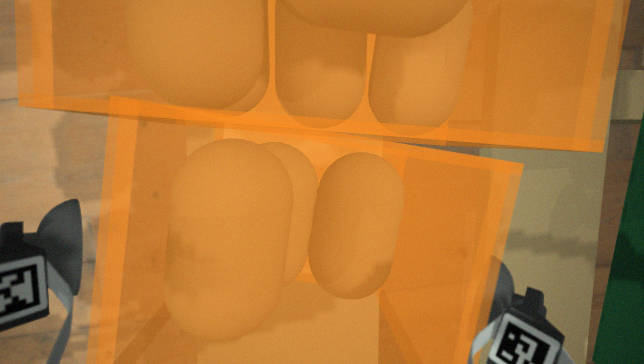

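{"method": "execute_actions", "body": {
  "actions": [
    {"r1":{"joints":{"gripper_m":0.1}}}
  ],
  "cameras": []
}}

{"method": "execute_actions", "body": {
  "actions": [
    {"r1":{"joints":{"lift_m":0.66}},"r2":{"joints":{"lift_m":0.66,"gripper_m":0.098}}}
  ],
  "cameras": []
}}

{"method": "execute_actions", "body": {
  "actions": [
    {"r1":{"joints":{"wrist_roll_rad":0.46,"arm_m":0.52}},"r2":{"base":{"translate_m":0.13},"joints":{"wrist_roll_rad":0.48,"arm_m":0.435}}}
  ],
  "cameras": ["r1_head_camera","r2_head_camera"]
}}

Scene clock: 521.23 s.
r1.base_odometry: x=-3.531 y=-1.645 heading=+0.274 (m, m, rad; r1's odometry frame)
r1.turned_by_wheels: +0.000 (rad since the last result)
r1.turned_by_imu: +0.000 (rad since the last result)
r1.base_tilt: forward=+0.0 right=+0.3 (deg)
r1.lidar_m: 4.88 1.97 1.27 1.14 1.15 1.40 2.71 0.76 0.61 0.60 3.66 4.42
r1.head_depth_mm: 3668 2816 2176 1495 1358 1198 1100 / 3523 2825 2191 1491 1354 1222 1078 / 3494 2823 2165 1674 1344 1195 1061 / 3454 2793 2141 1636 1260 1192 1034 / 3320 2537 1730 1623 1397 1251 1125 / 3257 2444 2080 1754 1490 1290 1139 / 3203 2711 2134 1746 1477 1289 1142
r1.base_status: not commanded
r1.joint_positions: lift_m=+0.335 arm_m=+0.510 wrist_yaw_rad=+0.001 wrist_pitch_rad=-1.555 wrist_roll_rad=+0.077 gripper_m=+0.101 head_pan_rad=-1.577 head_tilt_rad=-0.890
r1.joint_status: all done
r1.motor_effort: left_wheel=-4(5) right_wheel=+8(8) lift_m=+24(25) arm_m=+5(5) wrist_yaw_rad=-2(0) wrist_pitch_rad=+2(2) wrist_roll_rad=+1(1) gripper_m=-31(100) head_pan_rad=+4(3) head_tilt_rad=-4(3) (%)
r1.hand_pose: x=-0.0217 y=-0.6345 z=+0.2175 quat_wxyz=(+0.484, +0.477, -0.523, -0.515) (m; r1's base frame)
r1.wrist_depth_mm: 343 125 130 178 151 246 247 / 349 349 141 186 187 249 251 / 354 359 240 245 248 254 258 / 361 364 136 194 382 260 263 / 364 368 136 195 393 265 267 / - 377 139 257 398 270 270 / 383 390 261 265 409 - 275
r2.base_odometry: x=+1.226 y=+4.322 heading=+1.508 (m, m, rad; r2's odometry frame)
r2.turned_by_wheels: +0.000 (rad since the last result)
r2.turned_by_imu: +0.001 (rad since the last result)
r2.base_tilt: forward=-0.3 right=+0.0 (deg)
r2.lidar_m: 3.62 3.24 2.26 2.13 2.17 2.85 5.16 4.04 2.80 0.50 0.65 0.95
r2.head_depth_mm: 2343 2672 2272 1785 1480 1264 1097 / 2298 2655 2266 1792 1481 1272 1124 / 2313 2608 2271 1754 1457 1126 1042 / 2220 1633 1856 1511 1485 1201 1053 / 2240 2528 2314 1689 1332 1193 1053 / 2206 2550 2308 1654 1363 1186 1055 / 2171 2468 2353 1675 1370 1208 1060
r2.base_status: not commanded
r2.joint_positions: lift_m=+0.340 arm_m=+0.420 wrist_yaw_rad=-0.001 wrist_pitch_rad=-1.534 wrist_roll_rad=+0.104 gripper_m=+0.111 head_pan_rad=-1.563 head_tilt_rad=-0.792
r2.joint_status: not commanded
r2.on_its_own: gripper_m is held at +0.110, not at your +0.100, by its stall guard, which is not easing now
r2.motor_effort: left_wheel=+0(1) right_wheel=+0(0) lift_m=+17(17) arm_m=-3(3) wrist_yaw_rad=+1(2) wrist_pitch_rad=-8(8) wrist_roll_rad=-1(1) gripper_m=-20(19) head_pan_rad=-2(2) head_tilt_rad=-3(3) (%)
r2.hand_pose: x=-0.0216 y=-0.5505 z=+0.2222 quat_wxyz=(+0.482, +0.464, -0.535, -0.516) (m; r2's base frame)
r2.wrist_depth_mm: 298 246 151 153 153 134 350 / 373 252 158 157 156 143 355 / 381 259 275 252 252 365 364 / 393 267 267 201 199 375 374 / 401 273 273 198 196 265 382 / 294 415 281 276 271 270 391 / 293 421 286 413 279 401 406
pictures: none
No camera images: the call's "cameras" was empty. Leave "cameras" out to get every camera's image.

Scene clock: 525.03 s.
r1.base_odometry: x=-3.531 y=-1.645 heading=+0.275 (m, m, rad; r1's odometry frame)
r1.turned_by_wheels: +0.000 (rad since the last result)
r1.turned_by_imu: +0.001 (rad since the last result)
r1.base_tilt: forward=+0.0 right=+0.2 (deg)
r1.lidar_m: 4.87 1.98 1.27 1.14 1.15 1.40 2.72 0.76 0.61 1.49 3.65 4.44
r1.head_depth_mm: 3708 2830 2209 1495 1358 1191 1080 / 3569 2823 2170 1489 1384 - - / 3460 2788 2239 1649 1352 1236 1092 / 3378 2642 - 1095 1367 1172 1036 / 3271 974 1815 1115 1407 1249 1121 / 1327 2764 2077 1759 1489 1290 1140 / 3191 2750 2124 1756 1479 1296 1135
r1.base_status: not commanded
r1.joint_positions: lift_m=+0.659 arm_m=+0.510 wrist_yaw_rad=+0.001 wrist_pitch_rad=-1.494 wrist_roll_rad=+0.078 gripper_m=+0.108 head_pan_rad=-1.577 head_tilt_rad=-0.890
r1.joint_status: all done
r1.on_its_own: gripper_m is held at +0.107, not at your +0.100, by its stall guard, which is not easing now
r1.motor_effort: left_wheel=+1(4) right_wheel=-1(8) lift_m=+56(60) arm_m=+1(5) wrist_yaw_rad=-1(1) wrist_pitch_rad=-15(19) wrist_roll_rad=+1(1) gripper_m=-23(31) head_pan_rad=+3(3) head_tilt_rad=-3(3) (%)
r1.hand_pose: x=-0.0216 y=-0.6504 z=+0.5406 quat_wxyz=(+0.498, +0.462, -0.538, -0.499) (m; r1's base frame)
r1.wrist_depth_mm: 640 654 161 165 171 476 510 / 654 662 161 190 220 469 593 / 662 685 224 223 224 489 600 / 671 689 154 580 588 480 608 / 675 684 149 207 594 491 616 / - 697 146 204 599 471 543 / 689 704 596 593 613 - 642
r2.base_odometry: x=+1.226 y=+4.322 heading=+1.508 (m, m, rad; r2's odometry frame)
r2.turned_by_wheels: +0.000 (rad since the last result)
r2.turned_by_imu: +0.001 (rad since the last result)
r2.base_tilt: forward=-0.3 right=+0.1 (deg)
r2.lidar_m: 3.61 3.26 2.26 2.13 2.17 2.85 5.16 4.05 2.80 0.76 0.65 0.95
r2.head_depth_mm: 2339 2668 2255 1779 1483 1290 - / 2303 2647 2282 1846 - 1244 1108 / 2271 2616 2266 1031 1253 1175 1050 / 1374 1580 1876 1669 984 1226 1056 / 2198 2545 2304 1698 1319 1192 1051 / 2204 2529 2306 1651 1361 1182 1054 / 2187 2479 2342 1662 1365 1200 1062
r2.base_status: not commanded
r2.joint_positions: lift_m=+0.659 arm_m=+0.420 wrist_yaw_rad=-0.001 wrist_pitch_rad=-1.511 wrist_roll_rad=+0.104 gripper_m=+0.108 head_pan_rad=-1.563 head_tilt_rad=-0.792
r2.joint_status: gripper_m off_target (ended at +0.108, target +0.098); the others done
r2.on_its_own: gripper_m is held at +0.107, not at your +0.098, by its stall guard, which is not easing now
r2.motor_effort: left_wheel=+0(0) right_wheel=+0(1) lift_m=+54(56) arm_m=-3(3) wrist_yaw_rad=+2(2) wrist_pitch_rad=-15(16) wrist_roll_rad=-1(1) gripper_m=-21(70) head_pan_rad=-1(2) head_tilt_rad=-3(3) (%)
r2.hand_pose: x=-0.0216 y=-0.5565 z=+0.5402 quat_wxyz=(+0.487, +0.459, -0.541, -0.510) (m; r2's base frame)
r2.wrist_depth_mm: 556 456 546 175 169 645 638 / 567 483 220 173 167 648 652 / 581 569 512 214 221 672 661 / 587 586 588 212 210 677 674 / 612 610 606 202 198 701 695 / 624 622 636 210 204 718 698 / 646 771 758 748 731 736 728
pictures: none
No camera images: the call's "cameras" was empty. Leave "cameras" out to get every camera's image.

Scene clock: 527.33 s.
r1.base_odometry: x=-3.531 y=-1.645 heading=+0.274 (m, m, rad; r1's odometry frame)
r1.turned_by_wheels: +0.000 (rad since the last result)
r1.turned_by_imu: +0.000 (rad since the last result)
r1.base_tilt: forward=+0.1 right=+0.4 (deg)
r1.lidar_m: 4.89 1.98 1.27 1.14 1.15 1.39 2.71 0.76 0.61 1.51 3.65 4.43
r1.head_depth_mm: 3629 2805 2175 1505 1356 1197 1083 / 3511 2787 2167 1481 1382 - - / 3467 2572 2106 1490 1347 1234 1092 / 3369 2500 - 1074 1368 1193 1036 / 1374 2656 1882 1635 1410 1251 1122 / 3284 2771 2144 1748 1488 1289 1140 / 3189 2711 2123 1759 1485 1288 1138
r1.base_status: not commanded
r1.joint_positions: lift_m=+0.659 arm_m=+0.520 wrist_yaw_rad=+0.001 wrist_pitch_rad=-1.468 wrist_roll_rad=+0.459 gripper_m=+0.111 head_pan_rad=-1.577 head_tilt_rad=-0.890
r1.joint_status: all done
r1.on_its_own: gripper_m is held at +0.110, not at your +0.100, by its stall guard, which is not easing now; wrist_pitch_rad is at rest, and its effort (-23) is outside its rest range (-20 to +32)
r1.motor_effort: left_wheel=-6(20) right_wheel=+10(24) lift_m=+55(57) arm_m=+0(2) wrist_yaw_rad=-2(34) wrist_pitch_rad=-23(23) wrist_roll_rad=+0(37) gripper_m=-23(27) head_pan_rad=+4(3) head_tilt_rad=-4(4) (%)
r1.hand_pose: x=-0.0216 y=-0.6672 z=+0.5405 quat_wxyz=(+0.392, +0.354, -0.630, -0.569) (m; r1's base frame)
r1.wrist_depth_mm: 686 688 160 170 170 569 574 / 682 680 167 216 216 569 580 / 686 693 231 226 222 475 579 / 691 696 157 220 584 487 579 / 701 691 155 209 587 534 461 / - 708 153 213 724 694 604 / 716 708 726 592 698 - 612
r2.base_odometry: x=+1.234 y=+4.451 heading=+1.508 (m, m, rad; r2's odometry frame)
r2.turned_by_wheels: +0.000 (rad since the last result)
r2.turned_by_imu: -0.001 (rad since the last result)
r2.base_tilt: forward=-0.2 right=+0.0 (deg)
r2.lidar_m: 3.48 3.27 2.26 2.13 2.18 2.86 5.29 4.05 2.79 0.62 0.64 3.53
r2.head_depth_mm: 2319 2665 2242 1785 1474 1294 - / 2298 2588 2103 1780 - 1128 1032 / 1412 2508 1873 1042 1253 1219 1057 / 2190 2578 2296 1739 1243 1200 1051 / 2204 2557 2297 1647 1358 1180 1053 / 2191 2505 2321 1516 1369 1214 1063 / 2170 2480 2339 1524 1362 1237 1062
r2.base_status: done
r2.joint_positions: lift_m=+0.659 arm_m=+0.435 wrist_yaw_rad=+0.001 wrist_pitch_rad=-1.485 wrist_roll_rad=+0.483 gripper_m=+0.108 head_pan_rad=-1.563 head_tilt_rad=-0.792
r2.joint_status: all done
r2.on_its_own: gripper_m is held at +0.107, not at your +0.098, by its stall guard, which is not easing now; wrist_pitch_rad is at rest, and its effort (-22) is outside its rest range (-20 to +32)
r2.motor_effort: left_wheel=-11(26) right_wheel=+9(15) lift_m=+54(54) arm_m=-1(3) wrist_yaw_rad=+0(21) wrist_pitch_rad=-22(22) wrist_roll_rad=+0(25) gripper_m=-20(24) head_pan_rad=-2(3) head_tilt_rad=-3(3) (%)
r2.hand_pose: x=-0.0217 y=-0.5780 z=+0.5401 quat_wxyz=(+0.382, +0.350, -0.630, -0.579) (m; r2's base frame)
r2.wrist_depth_mm: 492 554 510 174 172 632 632 / 585 574 225 173 169 164 636 / 602 588 412 215 218 652 653 / 609 591 588 213 209 567 665 / 619 600 597 201 198 568 671 / 632 628 710 208 593 691 680 / 654 639 627 620 726 - -
pictures: r1_head_camera (sideways: a quarter turn clockwise sets it upright), r2_head_camera (sideways: a quarter turn clockwise sets it upright)
camera_calibration (this result's frames):
r1_head_camera: T_world_to_cam=[[0.0513363, 0.726231, -0.685531, 0.910752], [0.997383, -0.0722696, -0.00187077, -0.00142168], [-0.0509017, -0.683641, -0.728041, 0.905591], [0, 0, 0, 1]] pos_world=[0.000759404, -0.0424201, 1.28365]
r2_head_camera: T_world_to_cam=[[0.0575582, 0.709368, -0.702485, 0.931169], [0.998244, -0.0507593, 0.0305347, -0.0466355], [-0.0139973, -0.703009, -0.711044, 0.885539], [0, 0, 0, 1]] pos_world=[0.00535228, -0.0403669, 1.28521]
Images, in order (width x height): r1_head_camera 896x504, r2_head_camera 896x504.

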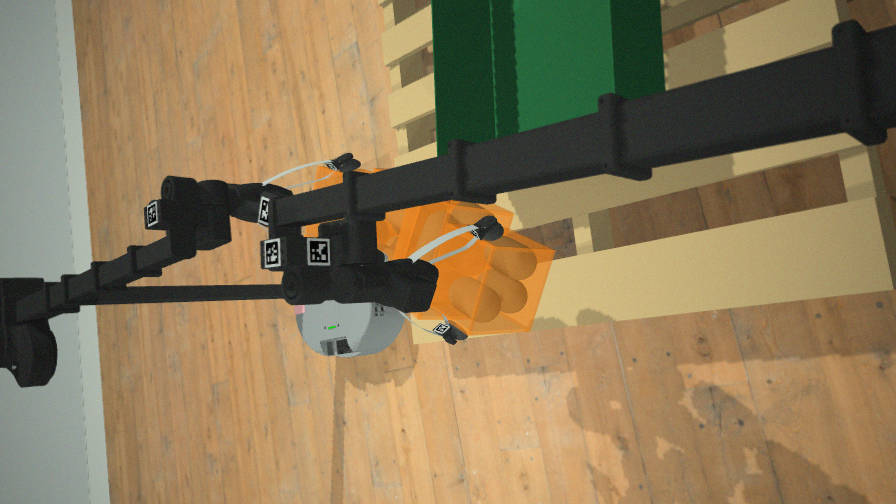

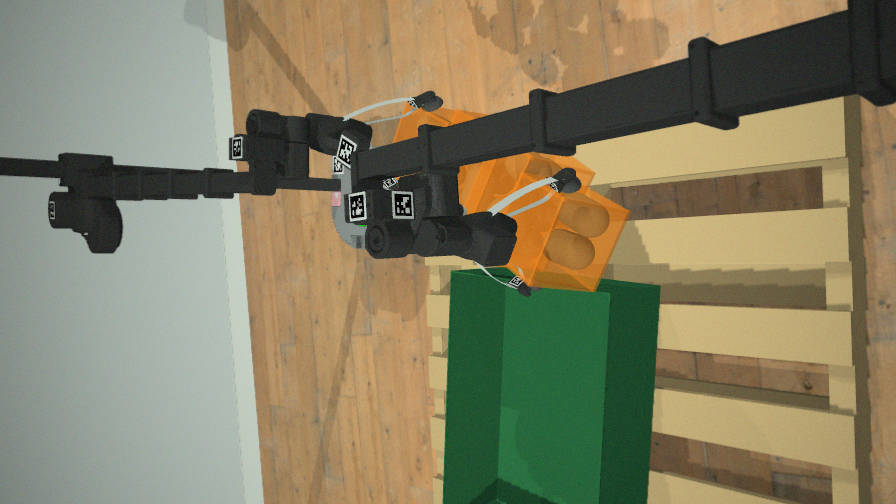

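{"method": "execute_actions", "body": {
  "actions": [
    {"r1":{"joints":{"wrist_roll_rad":0.08,"arm_m":0.51}},"r2":{"base":{"translate_m":-0.13},"joints":{"wrist_roll_rad":0.10,"arm_m":0.42}}}
  ],
  "cameras": []
}}

{"method": "execute_actions", "body": {
  "actions": [
    {"r1":{"base":{"translate_m":-0.13},"joints":{"wrist_roll_rad":-0.30,"arm_m":0.52}},"r2":{"joints":{"wrist_roll_rad":-0.28,"arm_m":0.435}}}
  ],
  "cameras": []
}}

{"method": "execute_actions", "body": {
  "actions": [
    {"r1":{"base":{"translate_m":-0.11},"joints":{"wrist_roll_rad":-0.68}},"r2":{"joints":{"wrist_roll_rad":-0.66,"arm_m":0.51}}}
  ],
  "cameras": ["r1_head_camera","r2_head_camera"]
}}

Scene clock: 537.17 s.
r1.base_odometry: x=-3.531 y=-1.645 heading=+0.275 (m, m, rad; r1's odometry frame)
r1.turned_by_wheels: +0.001 (rad since the last result)
r1.turned_by_imu: -0.017 (rad since the last result)
r1.base_tilt: forward=+0.2 right=+0.4 (deg)
r1.lidar_m: 4.87 2.03 1.28 1.14 1.15 1.38 2.62 0.77 0.61 1.49 3.64 4.38
r1.head_depth_mm: 3634 2830 2192 1495 1349 1217 1073 / 3591 2782 2157 1488 1381 - - / 3476 2782 2241 1697 1347 1229 1094 / 3470 2795 - 1316 1375 1192 1036 / 3307 975 1801 1118 1376 1250 1123 / 1315 2637 2078 1765 1486 1291 1142 / 3232 2731 2126 1748 1483 1288 1141
r1.base_status: not commanded
r1.joint_positions: lift_m=+0.659 arm_m=+0.511 wrist_yaw_rad=+0.008 wrist_pitch_rad=-1.492 wrist_roll_rad=+0.063 gripper_m=+0.111 head_pan_rad=-1.577 head_tilt_rad=-0.890
r1.joint_status: all done
r1.on_its_own: gripper_m is held at +0.110, not at your +0.100, by its stall guard, which is not easing now
r1.motor_effort: left_wheel=+6(26) right_wheel=-6(25) lift_m=+57(57) arm_m=-9(8) wrist_yaw_rad=-8(15) wrist_pitch_rad=-16(22) wrist_roll_rad=+8(19) gripper_m=-23(27) head_pan_rad=+3(3) head_tilt_rad=-3(3) (%)
r1.hand_pose: x=-0.0217 y=-0.6517 z=+0.5406 quat_wxyz=(+0.505, +0.467, -0.533, -0.493) (m; r1's base frame)
r1.wrist_depth_mm: 653 653 170 170 230 464 504 / 657 665 172 197 223 485 592 / 669 681 227 230 235 473 605 / 672 682 161 230 582 493 607 / 675 695 156 210 591 605 610 / - 687 153 209 603 512 564 / 700 699 595 601 618 754 640
r2.base_odometry: x=+1.226 y=+4.322 heading=+1.508 (m, m, rad; r2's odometry frame)
r2.turned_by_wheels: +0.000 (rad since the last result)
r2.turned_by_imu: -0.018 (rad since the last result)
r2.base_tilt: forward=-0.2 right=+0.0 (deg)
r2.lidar_m: 3.61 3.30 2.27 2.13 2.17 2.79 5.18 4.11 2.81 0.79 0.65 0.93
r2.head_depth_mm: 2340 2673 2258 1782 1486 1288 - / 2338 2666 2265 1847 - 1272 1103 / 2315 2623 2380 1076 1348 1200 1053 / 1397 1516 963 1713 975 1230 1057 / 2190 2534 2308 1696 1348 1205 1044 / 2196 2490 2317 1662 1360 1182 1050 / 2164 2477 2356 1654 1371 1193 1063
r2.base_status: done
r2.joint_positions: lift_m=+0.659 arm_m=+0.421 wrist_yaw_rad=-0.001 wrist_pitch_rad=-1.507 wrist_roll_rad=+0.101 gripper_m=+0.108 head_pan_rad=-1.563 head_tilt_rad=-0.792
r2.joint_status: all done
r2.on_its_own: gripper_m is held at +0.107, not at your +0.098, by its stall guard, which is not easing now
r2.motor_effort: left_wheel=+4(41) right_wheel=-3(18) lift_m=+54(54) arm_m=-6(9) wrist_yaw_rad=+1(33) wrist_pitch_rad=-16(22) wrist_roll_rad=+0(30) gripper_m=-20(24) head_pan_rad=-2(2) head_tilt_rad=-3(3) (%)
r2.hand_pose: x=-0.0216 y=-0.5579 z=+0.5402 quat_wxyz=(+0.489, +0.458, -0.541, -0.508) (m; r2's base frame)
r2.wrist_depth_mm: 560 476 543 220 169 636 638 / 568 466 222 183 170 658 644 / 583 490 229 217 228 669 665 / 594 588 581 216 570 680 683 / 622 611 604 202 199 701 697 / 628 626 626 205 200 717 701 / 644 759 757 751 726 730 724
pictures: none
No camera images: the call's "cameras" was empty. Leave "cameras" out to get every camera's image.

Scene clock: 539.67 s.
r1.base_odometry: x=-3.656 y=-1.681 heading=+0.275 (m, m, rad; r1's odometry frame)
r1.turned_by_wheels: +0.001 (rad since the last result)
r1.turned_by_imu: +0.002 (rad since the last result)
r1.base_tilt: forward=+0.1 right=+0.4 (deg)
r1.lidar_m: 4.99 1.96 1.25 1.12 1.12 1.35 2.56 0.77 0.56 0.56 3.67 4.42
r1.head_depth_mm: 3695 2807 2200 1489 1355 1201 1097 / 3628 2808 2175 1485 1391 - - / 3504 2793 2234 1638 1328 1229 1089 / 3412 2769 - 1644 1324 1219 1075 / 3350 2752 2091 1087 1378 1187 1030 / 3289 950 1759 1585 1403 1247 1101 / 1297 2534 2110 1750 1483 1293 1139
r1.base_status: done
r1.joint_positions: lift_m=+0.659 arm_m=+0.520 wrist_yaw_rad=+0.009 wrist_pitch_rad=-1.494 wrist_roll_rad=-0.320 gripper_m=+0.111 head_pan_rad=-1.577 head_tilt_rad=-0.890
r1.joint_status: wrist_roll_rad off_target (ended at -0.320, target -0.300); the others done
r1.on_its_own: gripper_m is held at +0.110, not at your +0.100, by its stall guard, which is not easing now
r1.motor_effort: left_wheel=+12(13) right_wheel=-14(15) lift_m=+56(55) arm_m=+2(6) wrist_yaw_rad=-9(10) wrist_pitch_rad=-15(16) wrist_roll_rad=+9(8) gripper_m=-23(24) head_pan_rad=+4(3) head_tilt_rad=-3(3) (%)
r1.hand_pose: x=-0.0216 y=-0.6604 z=+0.5406 quat_wxyz=(+0.597, +0.553, -0.426, -0.395) (m; r1's base frame)
r1.wrist_depth_mm: 637 168 171 174 572 585 613 / 643 171 176 220 231 459 610 / 644 658 226 239 410 593 480 / 657 670 161 226 590 607 625 / 668 560 157 215 597 623 627 / - 565 158 220 596 629 643 / 680 576 590 612 518 631 650
r2.base_odometry: x=+1.226 y=+4.322 heading=+1.508 (m, m, rad; r2's odometry frame)
r2.turned_by_wheels: +0.000 (rad since the last result)
r2.turned_by_imu: +0.001 (rad since the last result)
r2.base_tilt: forward=-0.3 right=+0.1 (deg)
r2.lidar_m: 3.62 3.31 2.27 2.13 2.16 2.80 5.15 4.16 2.82 0.79 0.65 0.93
r2.head_depth_mm: 2349 2646 2236 1783 1482 1291 - / 2307 2650 2255 1843 - 1268 1105 / 2277 2630 2353 1682 1404 1198 1051 / 2239 2542 2295 1112 991 1230 1056 / 1392 2453 977 1426 1328 1207 1048 / 2193 2500 2329 1655 1355 1180 1051 / 2186 2476 2325 1670 1368 1193 1058
r2.base_status: not commanded
r2.joint_positions: lift_m=+0.659 arm_m=+0.435 wrist_yaw_rad=-0.001 wrist_pitch_rad=-1.510 wrist_roll_rad=-0.281 gripper_m=+0.108 head_pan_rad=-1.563 head_tilt_rad=-0.792
r2.joint_status: all done
r2.on_its_own: gripper_m is held at +0.107, not at your +0.098, by its stall guard, which is not easing now
r2.motor_effort: left_wheel=+8(13) right_wheel=-7(12) lift_m=+53(54) arm_m=+0(5) wrist_yaw_rad=+2(26) wrist_pitch_rad=-14(16) wrist_roll_rad=+1(25) gripper_m=-22(23) head_pan_rad=-2(2) head_tilt_rad=-4(4) (%)
r2.hand_pose: x=-0.0216 y=-0.5715 z=+0.5403 quat_wxyz=(+0.582, +0.548, -0.438, -0.413) (m; r2's base frame)
r2.wrist_depth_mm: 550 542 238 225 167 646 654 / 555 559 221 186 171 662 652 / 572 573 227 218 565 675 672 / 582 586 588 216 569 691 682 / 604 609 598 201 200 709 698 / 738 739 607 206 721 715 720 / 765 756 757 741 742 737 734
pictures: none
No camera images: the call's "cameras" was empty. Leave "cameras" out to get every camera's image.

Scene clock: 542.40 s.
r1.base_odometry: x=-3.762 y=-1.711 heading=+0.276 (m, m, rad; r1's odometry frame)
r1.turned_by_wheels: +0.000 (rad since the last result)
r1.turned_by_imu: +0.000 (rad since the last result)
r1.base_tilt: forward=+0.0 right=+0.2 (deg)
r1.lidar_m: 5.10 1.98 1.23 1.10 1.10 1.32 2.51 0.78 0.57 0.54 1.07 4.42
r1.head_depth_mm: 3738 2810 2212 1493 1356 1226 1102 / 3645 2777 2174 1499 1386 - - / 3564 2826 2246 1643 1337 1167 1077 / 3457 2776 - 1444 1350 1212 1070 / 3365 2775 2185 1625 1375 1222 1088 / 3284 2749 1817 1665 1367 1185 1027 / 3132 1575 1758 1707 1451 1247 1102
r1.base_status: done
r1.joint_positions: lift_m=+0.660 arm_m=+0.520 wrist_yaw_rad=-0.003 wrist_pitch_rad=-1.544 wrist_roll_rad=-0.676 gripper_m=+0.110 head_pan_rad=-1.577 head_tilt_rad=-0.890
r1.joint_status: all done
r1.on_its_own: gripper_m is held at +0.110, not at your +0.100, by its stall guard, which is not easing now
r1.motor_effort: left_wheel=+0(8) right_wheel=-1(20) lift_m=+44(56) arm_m=+1(2) wrist_yaw_rad=+3(9) wrist_pitch_rad=-1(17) wrist_roll_rad=-2(9) gripper_m=+0(23) head_pan_rad=+3(3) head_tilt_rad=-4(3) (%)
r1.hand_pose: x=-0.0215 y=-0.6476 z=+0.5416 quat_wxyz=(+0.645, +0.629, -0.310, -0.303) (m; r1's base frame)
r1.wrist_depth_mm: 622 625 536 665 558 572 610 / 635 536 568 567 565 446 603 / 589 548 672 569 574 525 619 / 548 654 569 586 598 598 482 / 561 669 570 598 605 629 534 / 697 - 602 603 608 634 637 / - 611 609 546 622 654 635
r2.base_odometry: x=+1.226 y=+4.322 heading=+1.508 (m, m, rad; r2's odometry frame)
r2.turned_by_wheels: +0.000 (rad since the last result)
r2.turned_by_imu: +0.035 (rad since the last result)
r2.base_tilt: forward=-0.3 right=+0.0 (deg)
r2.lidar_m: 3.61 3.22 2.24 2.13 2.18 2.87 5.15 3.97 0.64 0.74 0.65 0.97
r2.head_depth_mm: 2342 2648 2251 1796 1473 1225 - / 2319 2674 2260 1839 - 1251 1107 / 2288 2613 2443 1703 1414 1180 1046 / 2249 2589 2390 1651 1388 1223 1058 / 2125 2491 1876 1650 1353 1189 1053 / 2166 1199 2091 1504 1362 1185 1057 / 2179 2472 2370 1513 1366 1210 1058
r2.base_status: not commanded
r2.joint_positions: lift_m=+0.659 arm_m=+0.510 wrist_yaw_rad=+0.002 wrist_pitch_rad=-1.558 wrist_roll_rad=-0.664 gripper_m=+0.107 head_pan_rad=-1.564 head_tilt_rad=-0.792
r2.joint_status: all done
r2.on_its_own: gripper_m is held at +0.107, not at your +0.098, by its stall guard, which is not easing now
r2.motor_effort: left_wheel=-2(36) right_wheel=+1(14) lift_m=+43(53) arm_m=+3(10) wrist_yaw_rad=-3(20) wrist_pitch_rad=+0(33) wrist_roll_rad=+2(20) gripper_m=-1(22) head_pan_rad=-2(1) head_tilt_rad=-3(3) (%)
r2.hand_pose: x=-0.0216 y=-0.6339 z=+0.5414 quat_wxyz=(+0.640, +0.632, -0.310, -0.307) (m; r2's base frame)
r2.wrist_depth_mm: 662 539 453 535 638 523 634 / 565 575 537 553 547 655 656 / 587 584 665 679 564 673 667 / 717 602 589 585 693 697 689 / 741 702 611 595 722 715 711 / 766 746 620 623 692 - 729 / 797 778 - 765 649 763 740
pictures: r1_head_camera (sideways: a quarter turn clockwise sets it upright), r2_head_camera (sideways: a quarter turn clockwise sets it upright)
camera_calibration (this result's frames):
r1_head_camera: T_world_to_cam=[[0.0513294, 0.726251, -0.68551, 0.910725], [0.997384, -0.0722598, -0.00187266, -0.00141923], [-0.0508949, -0.683621, -0.728061, 0.905616], [0, 0, 0, 1]] pos_world=[0.000759822, -0.0424196, 1.28365]
r2_head_camera: T_world_to_cam=[[0.0580122, 0.709692, -0.702119, 0.930691], [0.998211, -0.0514175, 0.0305046, -0.046596], [-0.0144524, -0.702633, -0.711406, 0.886013], [0, 0, 0, 1]] pos_world=[0.00532624, -0.0403579, 1.28519]
Images, in order (width x height): r1_head_camera 896x504, r2_head_camera 896x504.

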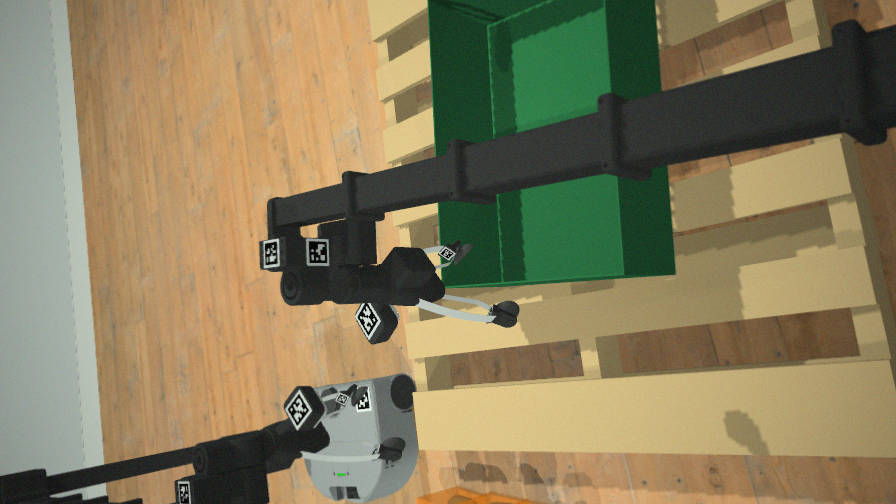

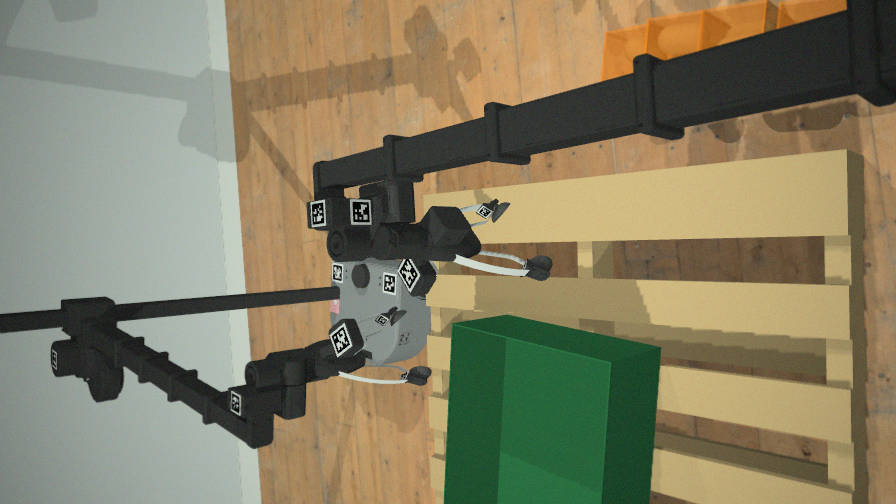

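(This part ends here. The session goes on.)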